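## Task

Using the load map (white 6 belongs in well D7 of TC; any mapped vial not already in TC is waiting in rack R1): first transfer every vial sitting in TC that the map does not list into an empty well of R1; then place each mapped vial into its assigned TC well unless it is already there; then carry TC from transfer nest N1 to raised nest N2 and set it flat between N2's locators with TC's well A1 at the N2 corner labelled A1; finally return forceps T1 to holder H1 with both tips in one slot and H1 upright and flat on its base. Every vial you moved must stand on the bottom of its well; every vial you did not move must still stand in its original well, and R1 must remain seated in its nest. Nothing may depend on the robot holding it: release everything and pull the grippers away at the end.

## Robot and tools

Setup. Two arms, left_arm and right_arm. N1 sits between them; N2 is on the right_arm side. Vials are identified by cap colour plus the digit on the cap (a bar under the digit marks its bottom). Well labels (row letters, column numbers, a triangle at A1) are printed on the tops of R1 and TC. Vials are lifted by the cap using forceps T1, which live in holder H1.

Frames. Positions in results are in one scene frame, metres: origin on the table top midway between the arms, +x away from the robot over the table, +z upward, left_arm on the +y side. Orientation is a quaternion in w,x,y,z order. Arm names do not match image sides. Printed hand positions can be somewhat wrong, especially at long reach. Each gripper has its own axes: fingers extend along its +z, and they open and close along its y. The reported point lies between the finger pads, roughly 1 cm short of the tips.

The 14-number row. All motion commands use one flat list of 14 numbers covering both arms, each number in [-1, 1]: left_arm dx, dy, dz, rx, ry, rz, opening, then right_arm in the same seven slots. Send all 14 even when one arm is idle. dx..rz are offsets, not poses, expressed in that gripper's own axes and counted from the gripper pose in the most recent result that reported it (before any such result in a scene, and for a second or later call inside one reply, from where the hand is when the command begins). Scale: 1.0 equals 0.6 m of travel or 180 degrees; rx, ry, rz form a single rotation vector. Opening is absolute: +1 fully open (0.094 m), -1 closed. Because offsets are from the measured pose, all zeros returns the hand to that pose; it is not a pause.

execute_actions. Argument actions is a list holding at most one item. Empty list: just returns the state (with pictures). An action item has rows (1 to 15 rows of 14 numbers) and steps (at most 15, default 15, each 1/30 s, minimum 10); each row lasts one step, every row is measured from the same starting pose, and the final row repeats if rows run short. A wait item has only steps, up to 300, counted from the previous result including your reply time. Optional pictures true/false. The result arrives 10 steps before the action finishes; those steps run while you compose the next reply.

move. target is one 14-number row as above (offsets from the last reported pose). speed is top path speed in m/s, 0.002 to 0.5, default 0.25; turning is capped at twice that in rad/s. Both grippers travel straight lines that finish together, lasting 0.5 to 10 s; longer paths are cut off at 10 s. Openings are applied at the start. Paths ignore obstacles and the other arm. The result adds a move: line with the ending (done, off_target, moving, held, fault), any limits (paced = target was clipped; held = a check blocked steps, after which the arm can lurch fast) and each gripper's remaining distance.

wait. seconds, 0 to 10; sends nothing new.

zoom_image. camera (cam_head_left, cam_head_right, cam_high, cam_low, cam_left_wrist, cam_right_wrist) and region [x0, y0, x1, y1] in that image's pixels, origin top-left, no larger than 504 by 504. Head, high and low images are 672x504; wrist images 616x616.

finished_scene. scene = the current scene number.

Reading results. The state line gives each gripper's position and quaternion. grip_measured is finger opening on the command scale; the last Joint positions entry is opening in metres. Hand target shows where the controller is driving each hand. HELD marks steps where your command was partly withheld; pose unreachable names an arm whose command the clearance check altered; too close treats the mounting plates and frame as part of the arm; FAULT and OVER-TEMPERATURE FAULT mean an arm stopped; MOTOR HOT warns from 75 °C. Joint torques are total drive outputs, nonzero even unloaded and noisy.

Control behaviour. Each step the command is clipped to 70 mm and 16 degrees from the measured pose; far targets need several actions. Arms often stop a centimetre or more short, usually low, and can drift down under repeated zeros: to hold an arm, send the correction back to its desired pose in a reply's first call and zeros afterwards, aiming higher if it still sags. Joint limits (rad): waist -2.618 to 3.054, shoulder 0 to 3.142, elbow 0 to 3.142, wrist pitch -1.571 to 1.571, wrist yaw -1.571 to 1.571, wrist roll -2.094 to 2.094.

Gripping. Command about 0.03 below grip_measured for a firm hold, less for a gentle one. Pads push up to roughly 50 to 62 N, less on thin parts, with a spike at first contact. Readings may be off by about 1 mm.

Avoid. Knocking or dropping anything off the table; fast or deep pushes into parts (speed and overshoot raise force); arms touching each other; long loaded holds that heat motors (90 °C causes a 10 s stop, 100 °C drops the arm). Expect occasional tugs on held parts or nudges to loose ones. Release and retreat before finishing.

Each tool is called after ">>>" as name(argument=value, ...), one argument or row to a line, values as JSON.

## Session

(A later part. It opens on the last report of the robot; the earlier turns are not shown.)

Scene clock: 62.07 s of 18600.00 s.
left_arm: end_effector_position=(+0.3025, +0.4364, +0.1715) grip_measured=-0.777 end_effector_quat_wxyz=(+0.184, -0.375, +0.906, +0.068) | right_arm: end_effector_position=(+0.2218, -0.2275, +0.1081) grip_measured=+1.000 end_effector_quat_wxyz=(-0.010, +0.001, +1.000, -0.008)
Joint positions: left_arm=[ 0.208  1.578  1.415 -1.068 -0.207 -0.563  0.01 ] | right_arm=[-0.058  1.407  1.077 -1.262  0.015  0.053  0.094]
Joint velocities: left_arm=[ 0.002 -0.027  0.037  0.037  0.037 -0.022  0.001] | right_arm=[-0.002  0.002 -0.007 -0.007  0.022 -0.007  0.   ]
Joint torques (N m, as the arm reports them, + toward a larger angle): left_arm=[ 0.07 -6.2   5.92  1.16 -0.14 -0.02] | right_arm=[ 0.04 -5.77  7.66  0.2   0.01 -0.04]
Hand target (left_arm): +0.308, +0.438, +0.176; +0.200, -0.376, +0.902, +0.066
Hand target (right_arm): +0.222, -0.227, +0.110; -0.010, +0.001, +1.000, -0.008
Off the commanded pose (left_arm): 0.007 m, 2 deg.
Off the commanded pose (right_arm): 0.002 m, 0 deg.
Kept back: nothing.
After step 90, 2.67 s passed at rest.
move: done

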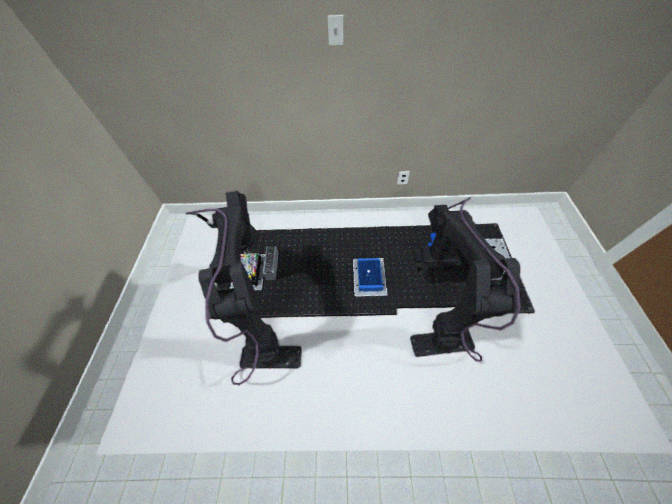

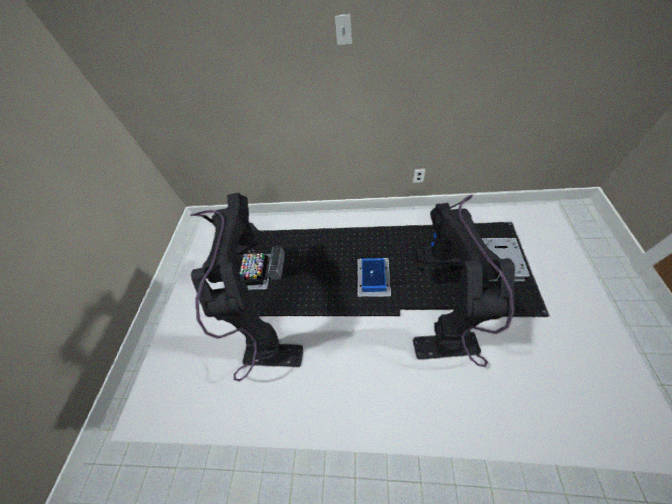

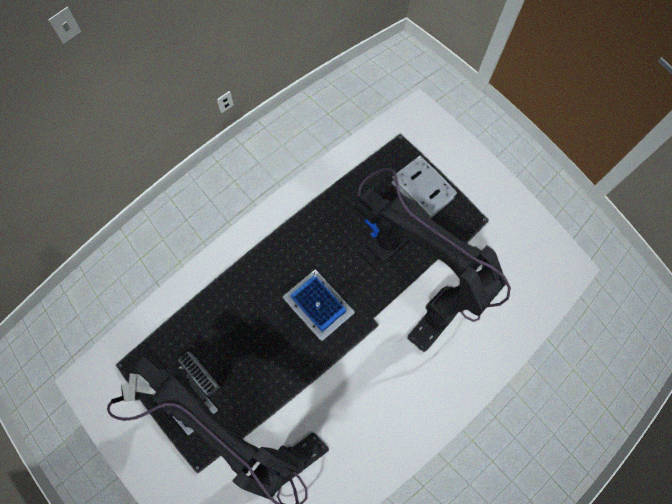

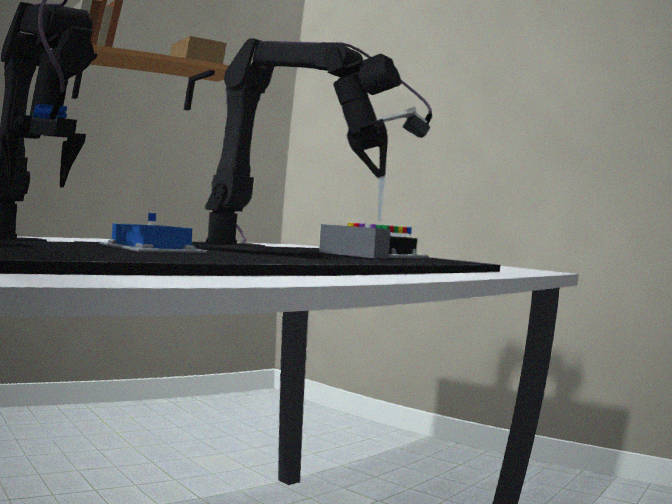

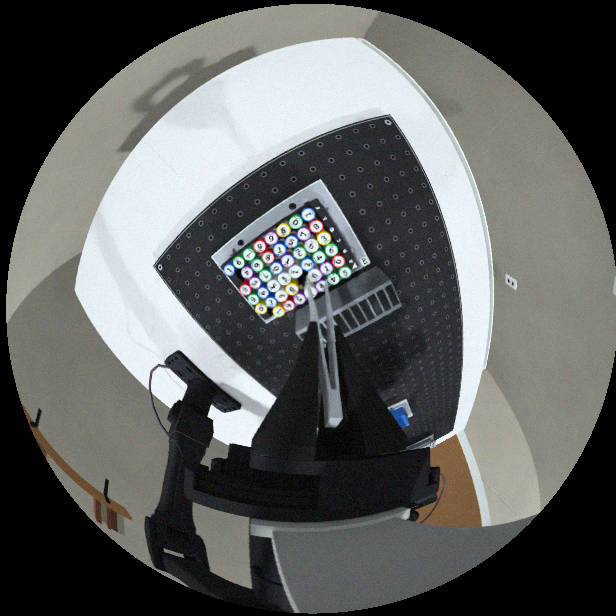

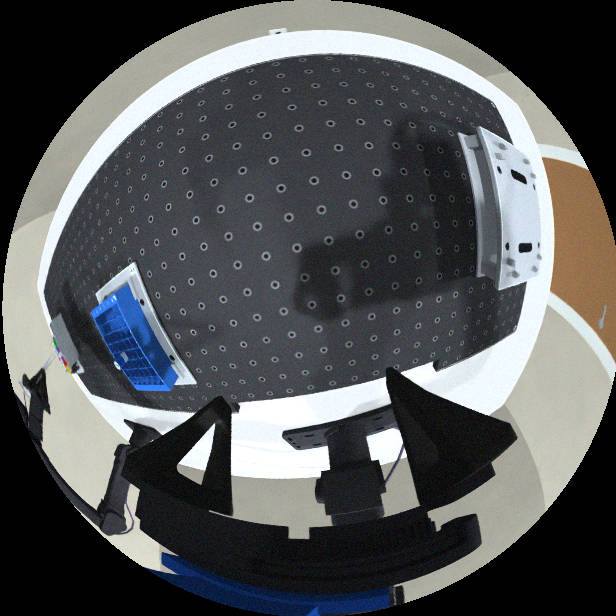

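>>> move(
  target=[0.0023, -0.001, 0.01, 0.002, -0.0032, -0.0008, -0.775, 0, 0, -0.003, 0, 0, 0, 1],
  speed=0.02,
)

>>> zoom_image(
  camera="cam_left_wrist",
  region=[280, 240, 350, 310],
)

>>> zoom_image(
  camera="cam_low",
  region=[340, 170, 420, 250],
)

Scene clock: 64.37 s of 18600.00 s.
left_arm: end_effector_position=(+0.3005, +0.4360, +0.1644) grip_measured=-0.777 end_effector_quat_wxyz=(+0.179, -0.375, +0.907, +0.069) | right_arm: end_effector_position=(+0.2218, -0.2275, +0.1081) grip_measured=+1.000 end_effector_quat_wxyz=(-0.010, +0.001, +1.000, -0.008)
Joint positions: left_arm=[ 0.208  1.578  1.39  -1.054 -0.207 -0.563  0.01 ] | right_arm=[-0.058  1.407  1.077 -1.262  0.015  0.053  0.094]
Joint velocities: left_arm=[ 0.002 -0.007 -0.007 -0.022  0.022 -0.095 -0.001] | right_arm=[-0.002 -0.002  0.007  0.095 -0.051 -0.007  0.   ]
Joint torques (N m, as the arm reports them, + toward a larger angle): left_arm=[ 0.04 -6.34  4.94  1.11 -0.11 -0.02] | right_arm=[ 0.03 -5.75  7.68  0.2   0.01 -0.04]
Hand target (left_arm): +0.304, +0.437, +0.166; +0.190, -0.375, +0.905, +0.067
Hand target (right_arm): +0.222, -0.227, +0.110; -0.010, +0.001, +1.000, -0.008
Off the commanded pose (left_arm): 0.003 m, 1 deg.
Off the commanded pose (right_arm): 0.002 m, 0 deg.
Kept back: nothing.
move: done

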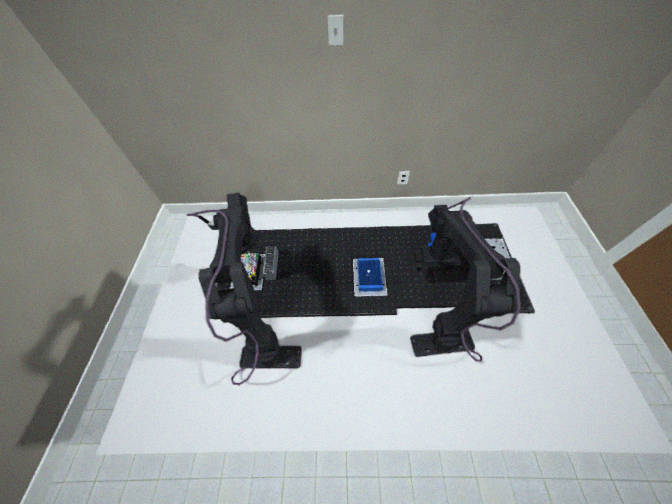

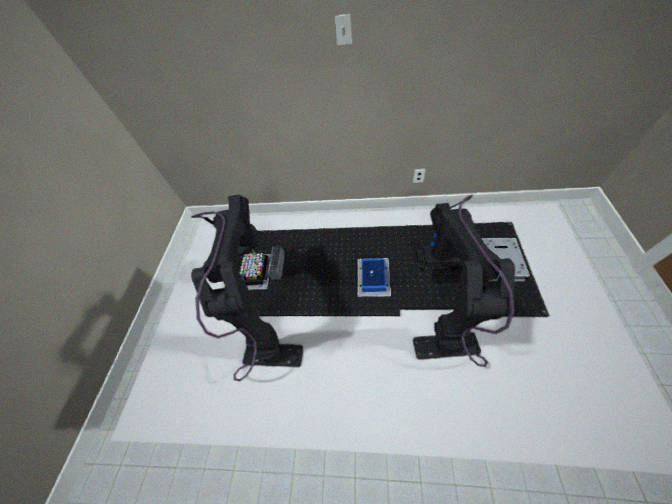

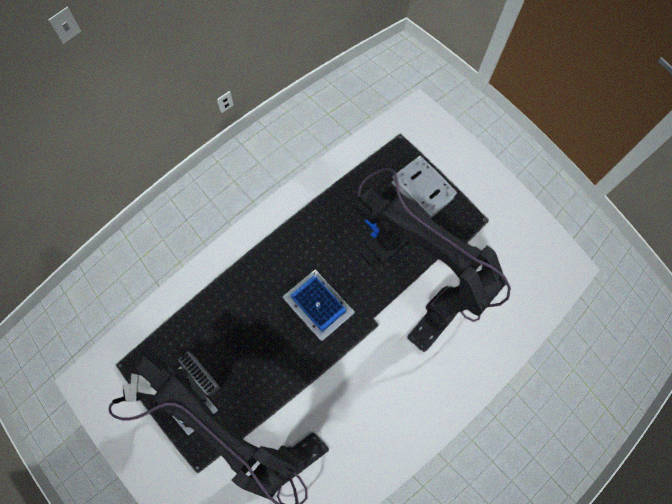

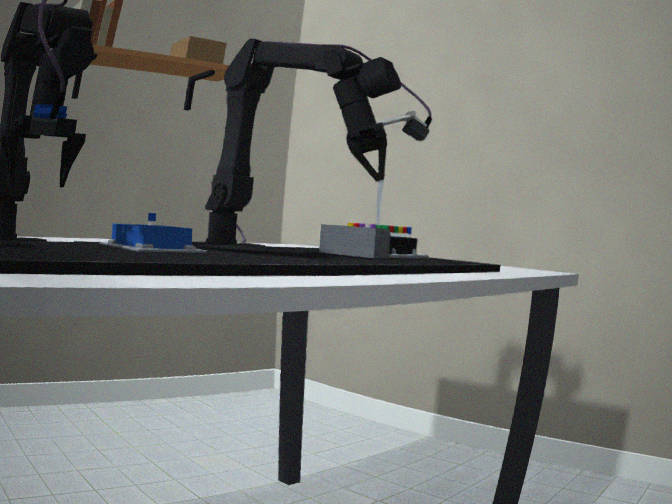

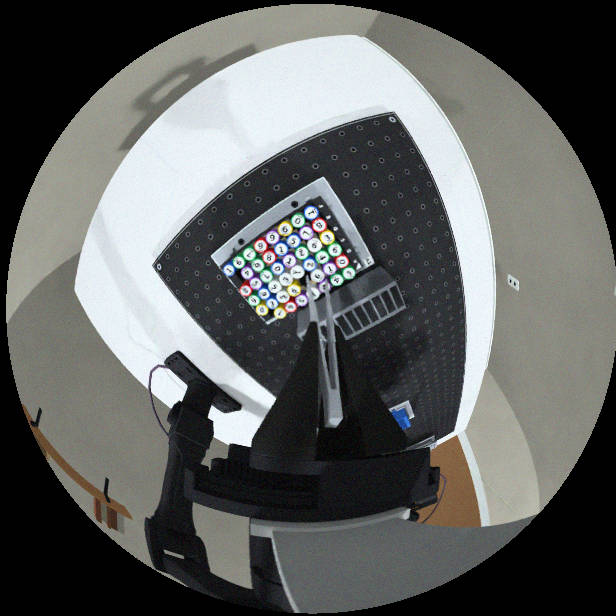

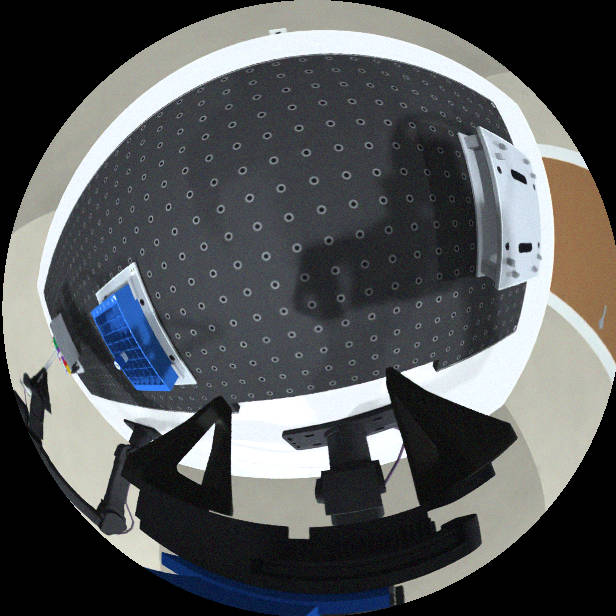

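Region (280, 240, 350, 310) of cam_left_wrist's 616x616 image, scaled by 7.200, with more detail than that image has.

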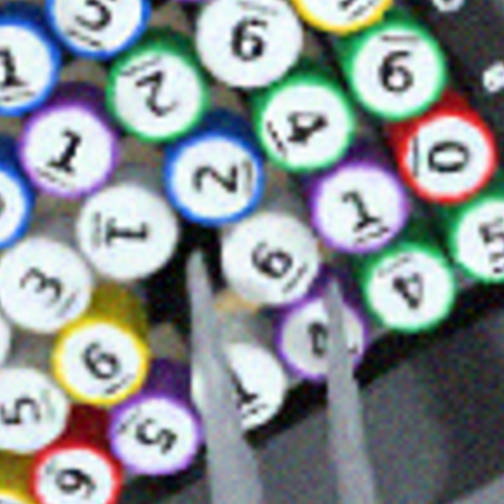

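Region (340, 170, 420, 250) of cam_low's 672x504 image, scaled by 6.300, with more detail than that image has.

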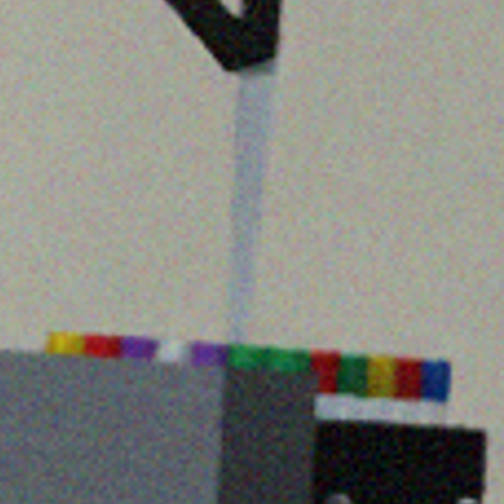

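>>> execute_actions(
  actions=[],
)

Scene clock: 66.50 s of 18600.00 s.
left_arm: end_effector_position=(+0.3012, +0.4361, +0.1647) grip_measured=-0.777 end_effector_quat_wxyz=(+0.181, -0.375, +0.907, +0.069) | right_arm: end_effector_position=(+0.2218, -0.2275, +0.1081) grip_measured=+1.000 end_effector_quat_wxyz=(-0.010, +0.001, +1.000, -0.008)
Joint positions: left_arm=[ 0.208  1.578  1.39  -1.051 -0.207 -0.563  0.01 ] | right_arm=[-0.058  1.407  1.077 -1.262  0.015  0.053  0.094]
Joint velocities: left_arm=[-0.002  0.002 -0.007 -0.066 -0.022  0.051 -0.   ] | right_arm=[-0.007 -0.002 -0.012  0.037  0.007  0.007  0.   ]
Joint torques (N m, as the arm reports them, + toward a larger angle): left_arm=[-0.01 -6.23  4.99  1.15 -0.11 -0.03] | right_arm=[ 0.05 -5.78  7.63  0.21  0.02 -0.03]
Hand target (left_arm): +0.304, +0.437, +0.166; +0.190, -0.375, +0.905, +0.067
Hand target (right_arm): +0.222, -0.227, +0.110; -0.010, +0.001, +1.000, -0.008
Off the commanded pose (left_arm): 0.003 m, 1 deg.
Off the commanded pose (right_arm): 0.002 m, 0 deg.
Kept back: nothing.
Steps of this call (steps 1 to 64: nothing new was sent). Readings (end_effector_position):
1: left_arm (+0.3007, +0.4360, +0.1645) | right_arm (+0.2218, -0.2275, +0.1081)
2: left_arm (+0.3008, +0.4360, +0.1645) | right_arm (+0.2218, -0.2275, +0.1081)
4: left_arm (+0.3009, +0.4361, +0.1646) | right_arm (+0.2218, -0.2275, +0.1081)
8: left_arm (+0.3011, +0.4361, +0.1646) | right_arm (+0.2218, -0.2275, +0.1081)
64: the state above

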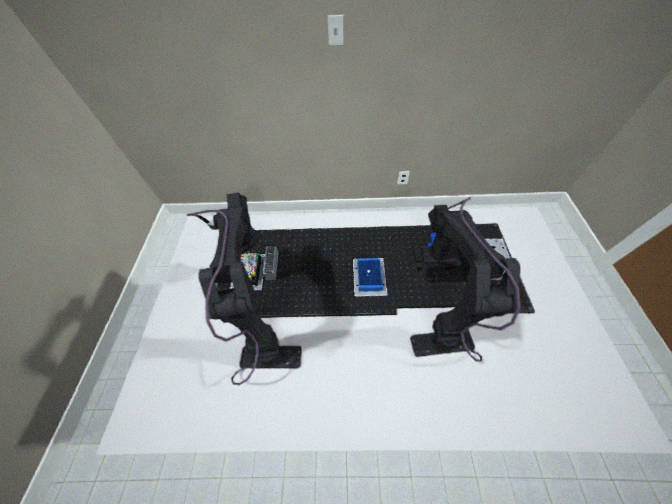

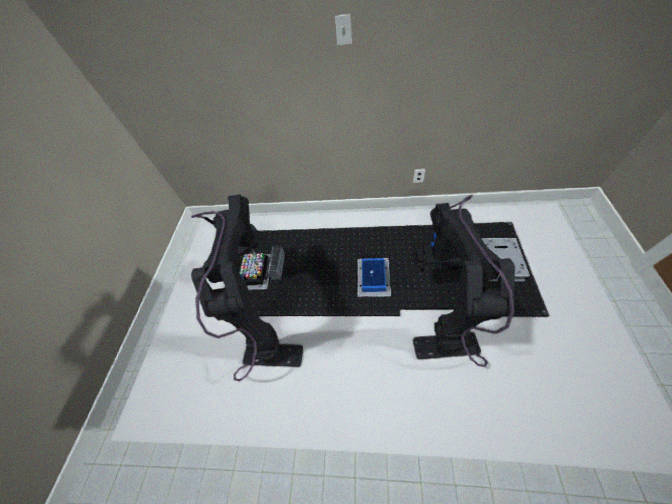

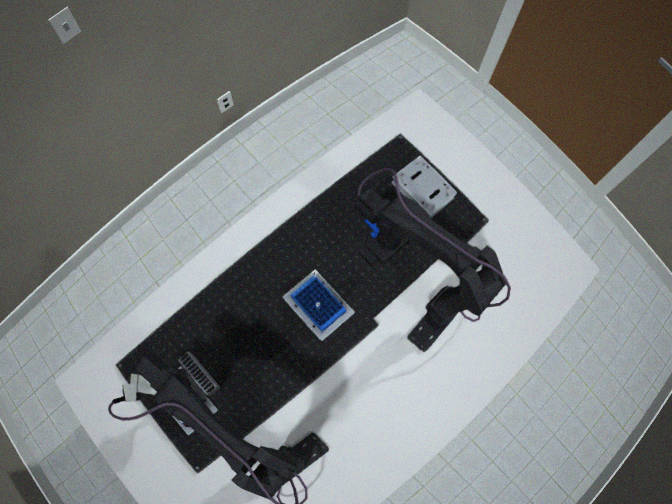

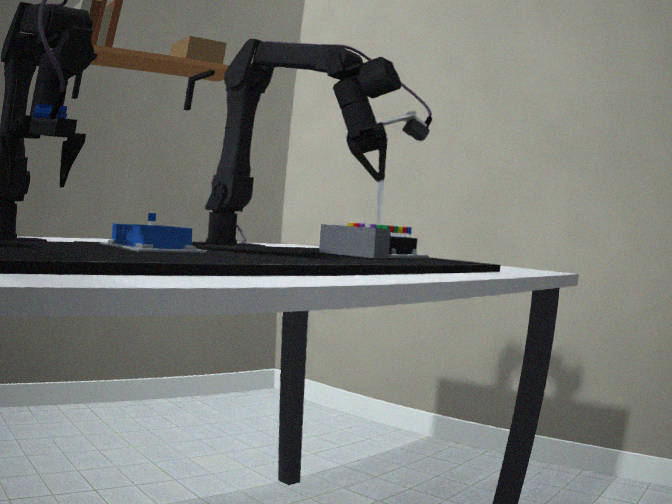

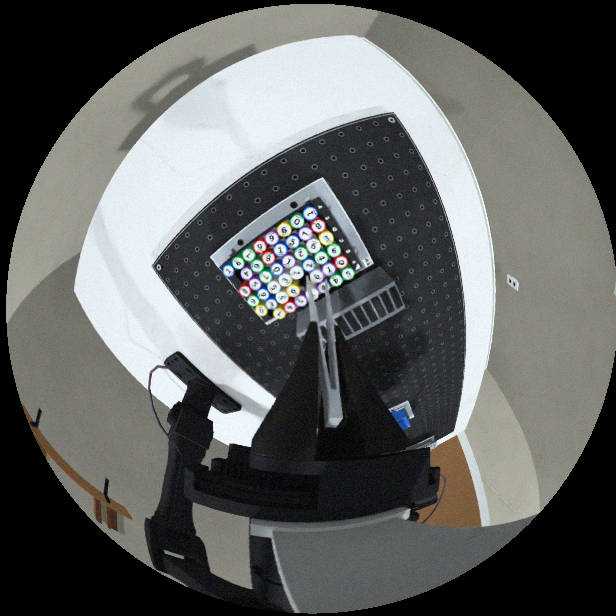

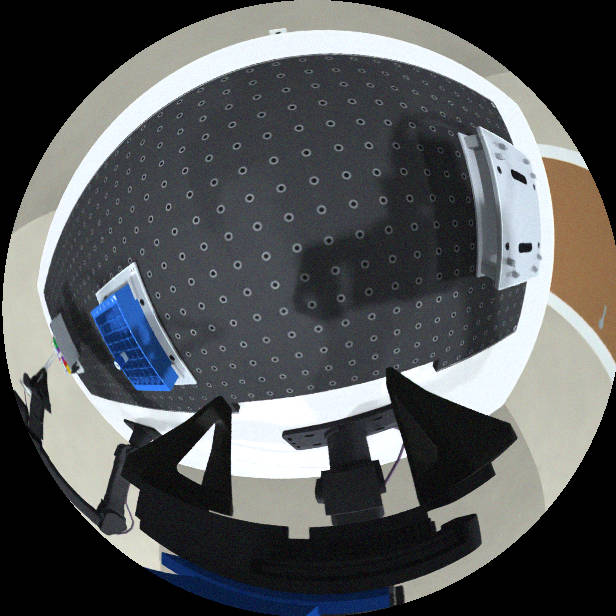

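>>> zoom_image(
  camera="cam_left_wrist",
  region=[280, 240, 350, 310],
)

Region (280, 240, 350, 310) of cam_left_wrist's 616x616 image, scaled by 7.200, with more detail than that image has.

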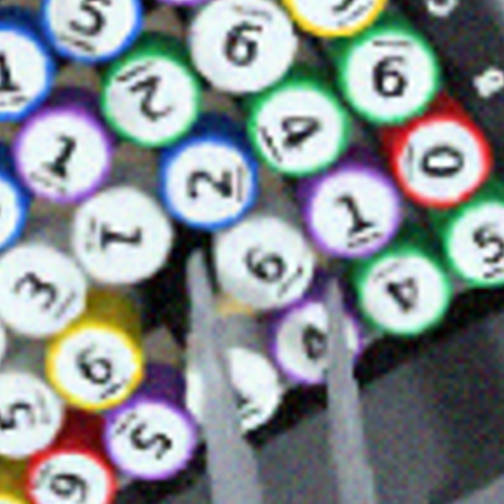

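>>> execute_actions(
  actions=[
    {"rows": [[-0.00356,-0.00223,0.0,0.00313,-0.00503,-0.00123,-0.775,0,0,-0.003,0,0,0,1],[-0.0033,-0.00225,0.0007,0.00313,-0.00503,-0.00123,-0.775,0,0,-0.003,0,0,0,1],[-0.0031,-0.00227,0.0014,0.00313,-0.00503,-0.00123,-0.775,0,0,-0.003,0,0,0,1],[-0.0028,-0.0023,0.0021,0.00313,-0.00503,-0.00123,-0.775,0,0,-0.003,0,0,0,1],[-0.0026,-0.00232,0.0028,0.00313,-0.00503,-0.00123,-0.775,0,0,-0.003,0,0,0,1],[-0.0023,-0.00234,0.0036,0.00313,-0.00503,-0.00123,-0.775,0,0,-0.003,0,0,0,1],[-0.0021,-0.00236,0.0043,0.00313,-0.00503,-0.00123,-0.775,0,0,-0.003,0,0,0,1],[-0.0018,-0.00238,0.005,0.00313,-0.00503,-0.00123,-0.775,0,0,-0.003,0,0,0,1],[-0.0016,-0.0024,0.0057,0.00313,-0.00503,-0.00123,-0.775,0,0,-0.003,0,0,0,1],[-0.00138,-0.00242,0.00642,0.00313,-0.00503,-0.00123,-0.775,0,0,-0.003,0,0,0,1]], "steps": 15},
  ],
)

>>> wait(
  seconds=0.3,
)

Scene clock: 68.10 s of 18600.00 s.
left_arm: end_effector_position=(+0.3017, +0.4362, +0.1649) grip_measured=-0.777 end_effector_quat_wxyz=(+0.182, -0.375, +0.906, +0.069) | right_arm: end_effector_position=(+0.2218, -0.2275, +0.1081) grip_measured=+1.000 end_effector_quat_wxyz=(-0.010, +0.001, +1.000, -0.008)
Joint positions: left_arm=[ 0.208  1.578  1.39  -1.049 -0.207 -0.563  0.01 ] | right_arm=[-0.058  1.407  1.077 -1.262  0.015  0.053  0.094]
Joint velocities: left_arm=[-0.012  0.012  0.017  0.037 -0.022  0.007  0.   ] | right_arm=[ 0.002  0.017  0.022 -0.037 -0.066 -0.066  0.   ]
Joint torques (N m, as the arm reports them, + toward a larger angle): left_arm=[ 0.02 -6.21  4.45  1.15 -0.11 -0.01] | right_arm=[ 0.04 -5.79  7.68  0.19  0.02 -0.04]
Steps of this call (steps 1 to 43: nothing new was sent; steps 44 to 48: the first 5 steps of this action). Readings (end_effector_position):
44: left_arm (+0.3012, +0.4361, +0.1647) | right_arm (+0.2218, -0.2275, +0.1081)
45: left_arm (+0.3013, +0.4361, +0.1647) | right_arm (+0.2218, -0.2275, +0.1081)
47: left_arm (+0.3015, +0.4362, +0.1648) | right_arm (+0.2218, -0.2275, +0.1081)
48: the state above

Scene clock: 68.73 s of 18600.00 s.
left_arm: end_effector_position=(+0.3014, +0.4361, +0.1607) grip_measured=-0.777 end_effector_quat_wxyz=(+0.181, -0.375, +0.907, +0.069) | right_arm: end_effector_position=(+0.2218, -0.2275, +0.1081) grip_measured=+1.000 end_effector_quat_wxyz=(-0.010, +0.001, +1.000, -0.008)
Joint positions: left_arm=[ 0.208  1.578  1.375 -1.035 -0.207 -0.563  0.01 ] | right_arm=[-0.058  1.407  1.077 -1.262  0.015  0.053  0.094]
Joint velocities: left_arm=[ 0.007  0.007 -0.002 -0.022 -0.066 -0.022 -0.001] | right_arm=[ 0.002 -0.012 -0.007 -0.037  0.007 -0.022  0.   ]
Joint torques (N m, as the arm reports them, + toward a larger angle): left_arm=[ 0.01 -6.32  4.99  1.15 -0.11 -0.02] | right_arm=[ 0.06 -5.75  7.69  0.19  0.01 -0.03]
Hand target (left_arm): +0.304, +0.437, +0.162; +0.190, -0.375, +0.905, +0.067
Hand target (right_arm): +0.222, -0.227, +0.110; -0.010, +0.001, +1.000, -0.008
Off the commanded pose (left_arm): 0.003 m, 1 deg.
Off the commanded pose (right_arm): 0.002 m, 0 deg.
Kept back: nothing.
Steps of this call (steps 1 to 10: the last 10 steps of your previous action; steps 11 to 19: nothing new was sent). Readings (end_effector_position):
1: left_arm (+0.3019, +0.4362, +0.1649) | right_arm (+0.2218, -0.2275, +0.1081)
2: left_arm (+0.3022, +0.4363, +0.1650) | right_arm (+0.2218, -0.2275, +0.1081)
4: left_arm (+0.3025, +0.4364, +0.1641) | right_arm (+0.2218, -0.2275, +0.1081)
8: left_arm (+0.3009, +0.4360, +0.1607) | right_arm (+0.2218, -0.2275, +0.1081)
19: the state above

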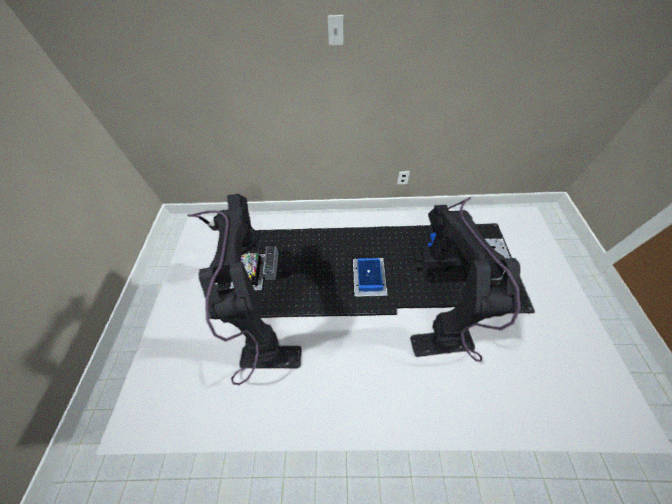

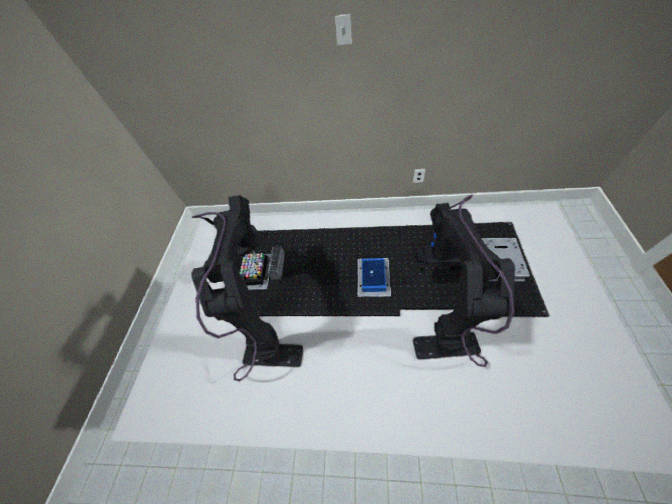

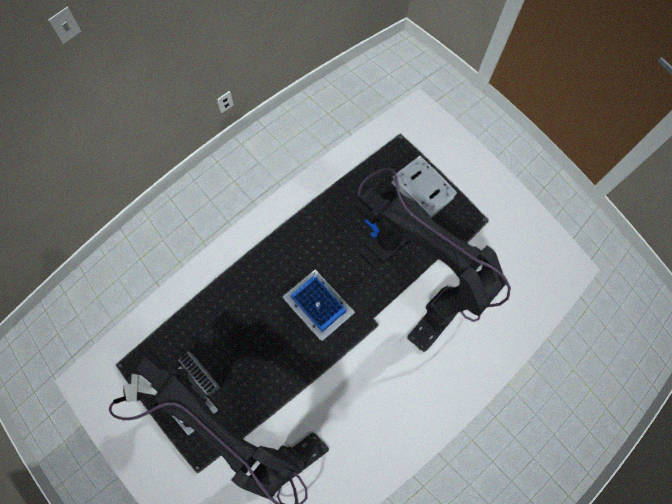

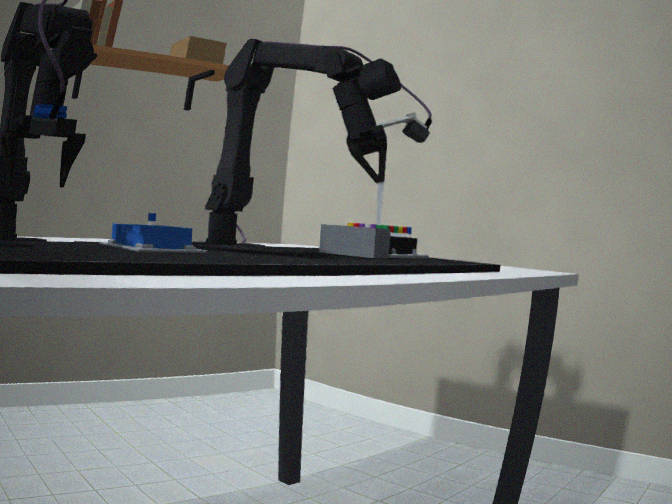

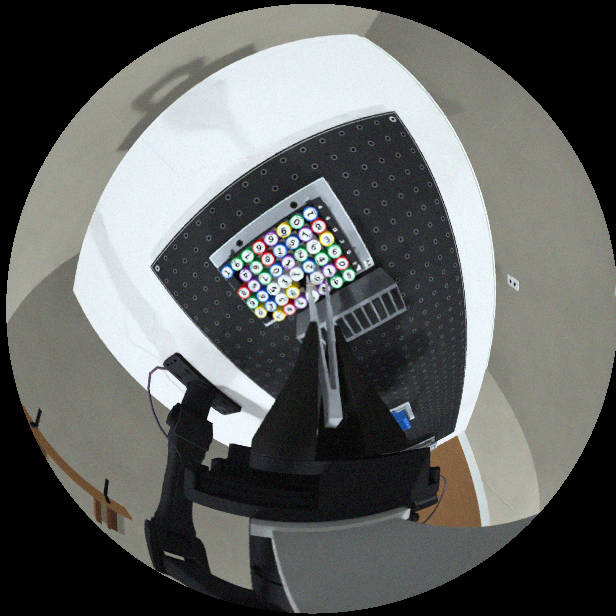

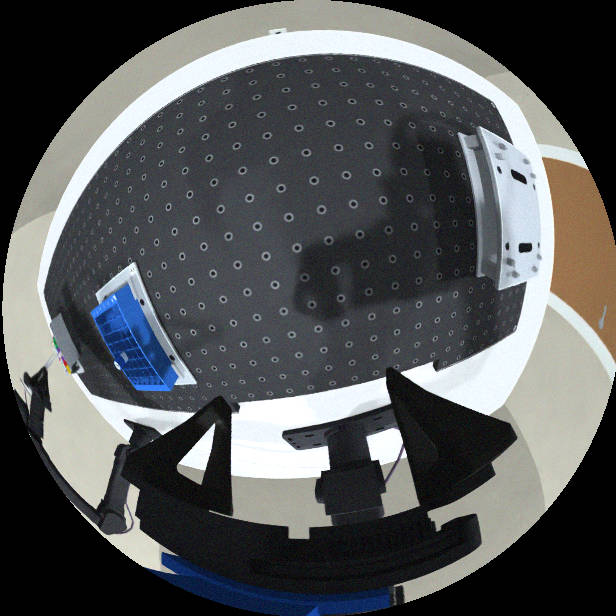

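>>> zoom_image(
  camera="cam_left_wrist",
  region=[280, 240, 350, 310],
)

>>> zoom_image(
  camera="cam_low",
  region=[330, 170, 430, 250],
)

Region (280, 240, 350, 310) of cam_left_wrist's 616x616 image, scaled by 7.200, with more detail than that image has.

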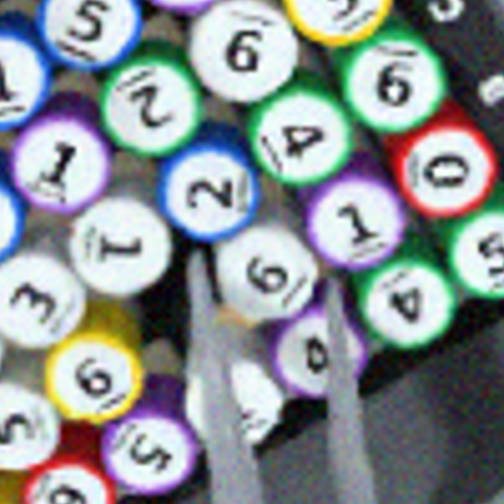

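Region (330, 170, 430, 250) of cam_low's 672x504 image, scaled by 5.040, with more detail than that image has; it fills the top 403 rows of this view, and the rest is white.

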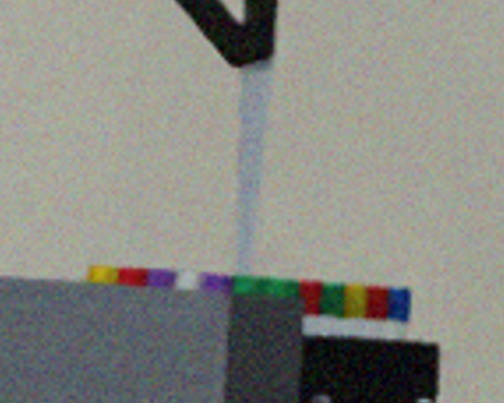

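>>> execute_actions(
  actions=[
    {"rows": [[-0.00113,-0.00121,0.00203,0.00231,-0.0037,-0.0009,-0.775,0,0,-0.003,0,0,0,1],[-0.00105,-0.00134,0.0028,0.0024,-0.00383,-0.00093,-0.775,0,0,-0.003,0,0,0,1],[-0.00096,-0.00147,0.0035,0.00247,-0.00397,-0.00097,-0.775,0,0,-0.003,0,0,0,1],[-0.00088,-0.0016,0.0043,0.00256,-0.0041,-0.001,-0.775,0,0,-0.003,0,0,0,1],[-0.0008,-0.00173,0.0051,0.00264,-0.00423,-0.00103,-0.775,0,0,-0.003,0,0,0,1],[-0.00071,-0.00187,0.0058,0.00272,-0.00437,-0.00107,-0.775,0,0,-0.003,0,0,0,1],[-0.00063,-0.002,0.0066,0.0028,-0.0045,-0.0011,-0.775,0,0,-0.003,0,0,0,1],[-0.00054,-0.00213,0.0073,0.00288,-0.00463,-0.00113,-0.775,0,0,-0.003,0,0,0,1],[-0.00046,-0.00226,0.0081,0.00297,-0.00477,-0.00117,-0.775,0,0,-0.003,0,0,0,1],[-0.00037,-0.00239,0.0088,0.00305,-0.0049,-0.0012,-0.775,0,0,-0.003,0,0,0,1],[-0.00029,-0.00252,0.0096,0.00313,-0.00503,-0.00123,-0.775,0,0,-0.003,0,0,0,1]], "steps": 15},
  ],
)

>>> wait(
  seconds=0.3,
)

>>> zoom_image(
  camera="cam_left_wrist",
  region=[280, 240, 350, 310],
)

Scene clock: 70.73 s of 18600.00 s.
left_arm: end_effector_position=(+0.3020, +0.4363, +0.1606) grip_measured=-0.777 end_effector_quat_wxyz=(+0.182, -0.375, +0.906, +0.069) | right_arm: end_effector_position=(+0.2218, -0.2275, +0.1081) grip_measured=+1.000 end_effector_quat_wxyz=(-0.010, +0.001, +1.000, -0.008)
Joint positions: left_arm=[ 0.208  1.578  1.373 -1.031 -0.207 -0.563  0.01 ] | right_arm=[-0.058  1.407  1.077 -1.262  0.015  0.053  0.094]
Joint velocities: left_arm=[-0.007 -0.002 -0.071  0.081  0.007  0.022 -0.   ] | right_arm=[ 0.002 -0.017 -0.007  0.007 -0.022 -0.022  0.   ]
Joint torques (N m, as the arm reports them, + toward a larger angle): left_arm=[ 0.04 -6.19  4.48  1.06 -0.11  0.  ] | right_arm=[ 0.06 -5.74  7.6   0.19 -0.01 -0.01]
Steps of this call (steps 1 to 55: nothing new was sent; steps 56 to 60: the first 5 steps of this action). Readings (end_effector_position):
56: left_arm (+0.3014, +0.4361, +0.1607) | right_arm (+0.2218, -0.2275, +0.1081)
57: left_arm (+0.3015, +0.4362, +0.1608) | right_arm (+0.2218, -0.2275, +0.1081)
59: left_arm (+0.3017, +0.4362, +0.1609) | right_arm (+0.2218, -0.2275, +0.1081)
60: the state above

Scene clock: 71.37 s of 18600.00 s.
left_arm: end_effector_position=(+0.3017, +0.4362, +0.1552) grip_measured=-0.777 end_effector_quat_wxyz=(+0.181, -0.375, +0.907, +0.069) | right_arm: end_effector_position=(+0.2218, -0.2275, +0.1081) grip_measured=+1.000 end_effector_quat_wxyz=(-0.010, +0.001, +1.000, -0.008)
Joint positions: left_arm=[ 0.208  1.578  1.353 -1.012 -0.207 -0.563  0.01 ] | right_arm=[-0.058  1.407  1.077 -1.262  0.015  0.053  0.094]
Joint velocities: left_arm=[ 0.007 -0.017  0.012 -0.007 -0.081  0.022  0.   ] | right_arm=[-0.002 -0.017  0.007  0.022  0.007  0.022  0.   ]
Joint torques (N m, as the arm reports them, + toward a larger angle): left_arm=[ 0.   -6.25  4.9   1.15 -0.13 -0.02] | right_arm=[ 0.09 -5.79  7.65  0.19  0.   -0.03]
Hand target (left_arm): +0.304, +0.437, +0.156; +0.190, -0.375, +0.905, +0.067
Hand target (right_arm): +0.222, -0.227, +0.110; -0.010, +0.001, +1.000, -0.008
Off the commanded pose (left_arm): 0.003 m, 1 deg.
Off the commanded pose (right_arm): 0.002 m, 0 deg.
Kept back: nothing.
Steps of this call (steps 1 to 10: the last 10 steps of your previous action; steps 11 to 19: nothing new was sent). Readings (end_effector_position):
1: left_arm (+0.3020, +0.4363, +0.1600) | right_arm (+0.2218, -0.2275, +0.1081)
2: left_arm (+0.3018, +0.4362, +0.1590) | right_arm (+0.2218, -0.2275, +0.1081)
4: left_arm (+0.3009, +0.4361, +0.1570) | right_arm (+0.2218, -0.2275, +0.1081)
8: left_arm (+0.3004, +0.4360, +0.1550) | right_arm (+0.2218, -0.2275, +0.1081)
19: the state above

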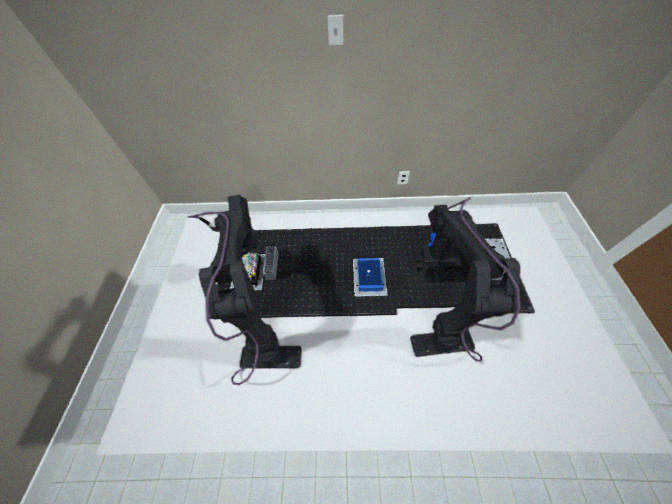

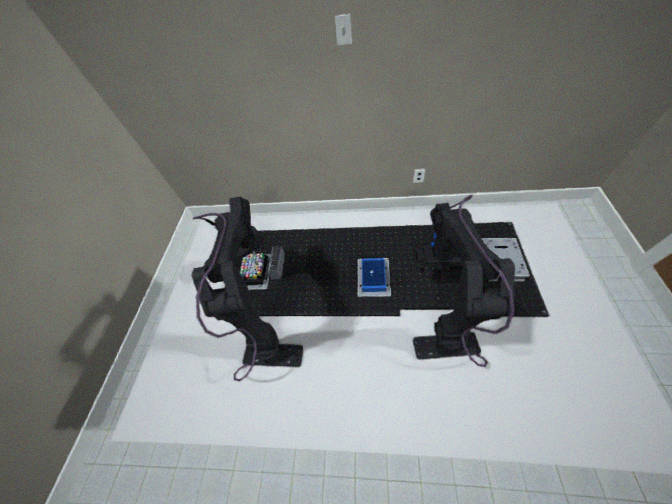

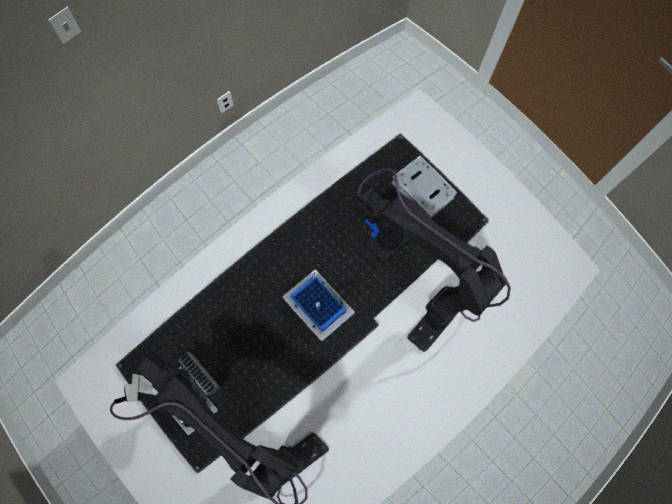

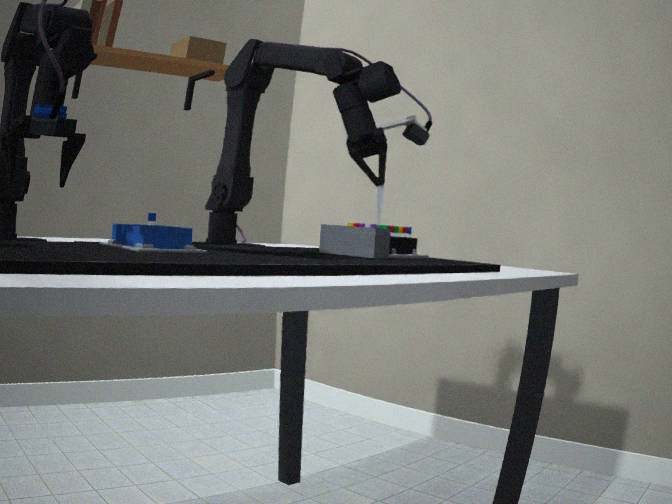

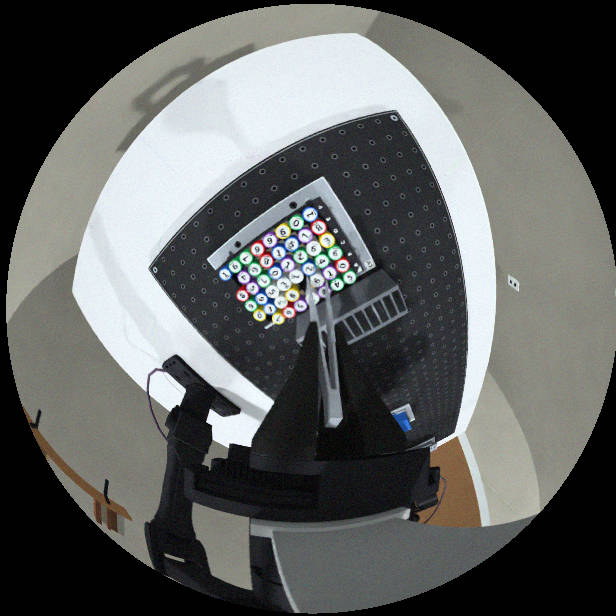

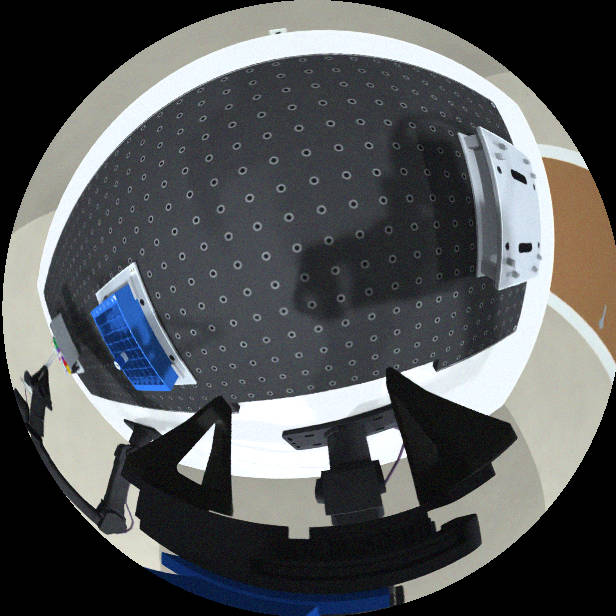

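Region (280, 240, 350, 310) of cam_left_wrist's 616x616 image, scaled by 7.200, with more detail than that image has.

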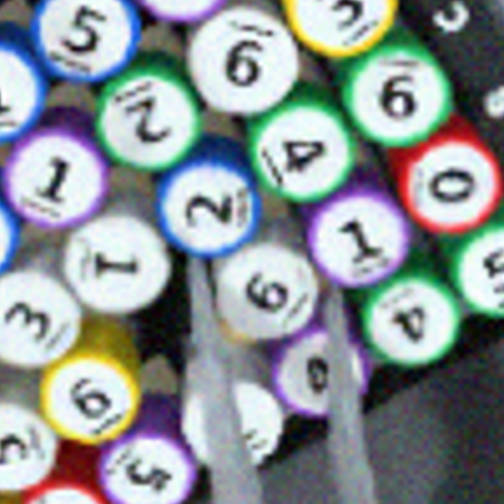

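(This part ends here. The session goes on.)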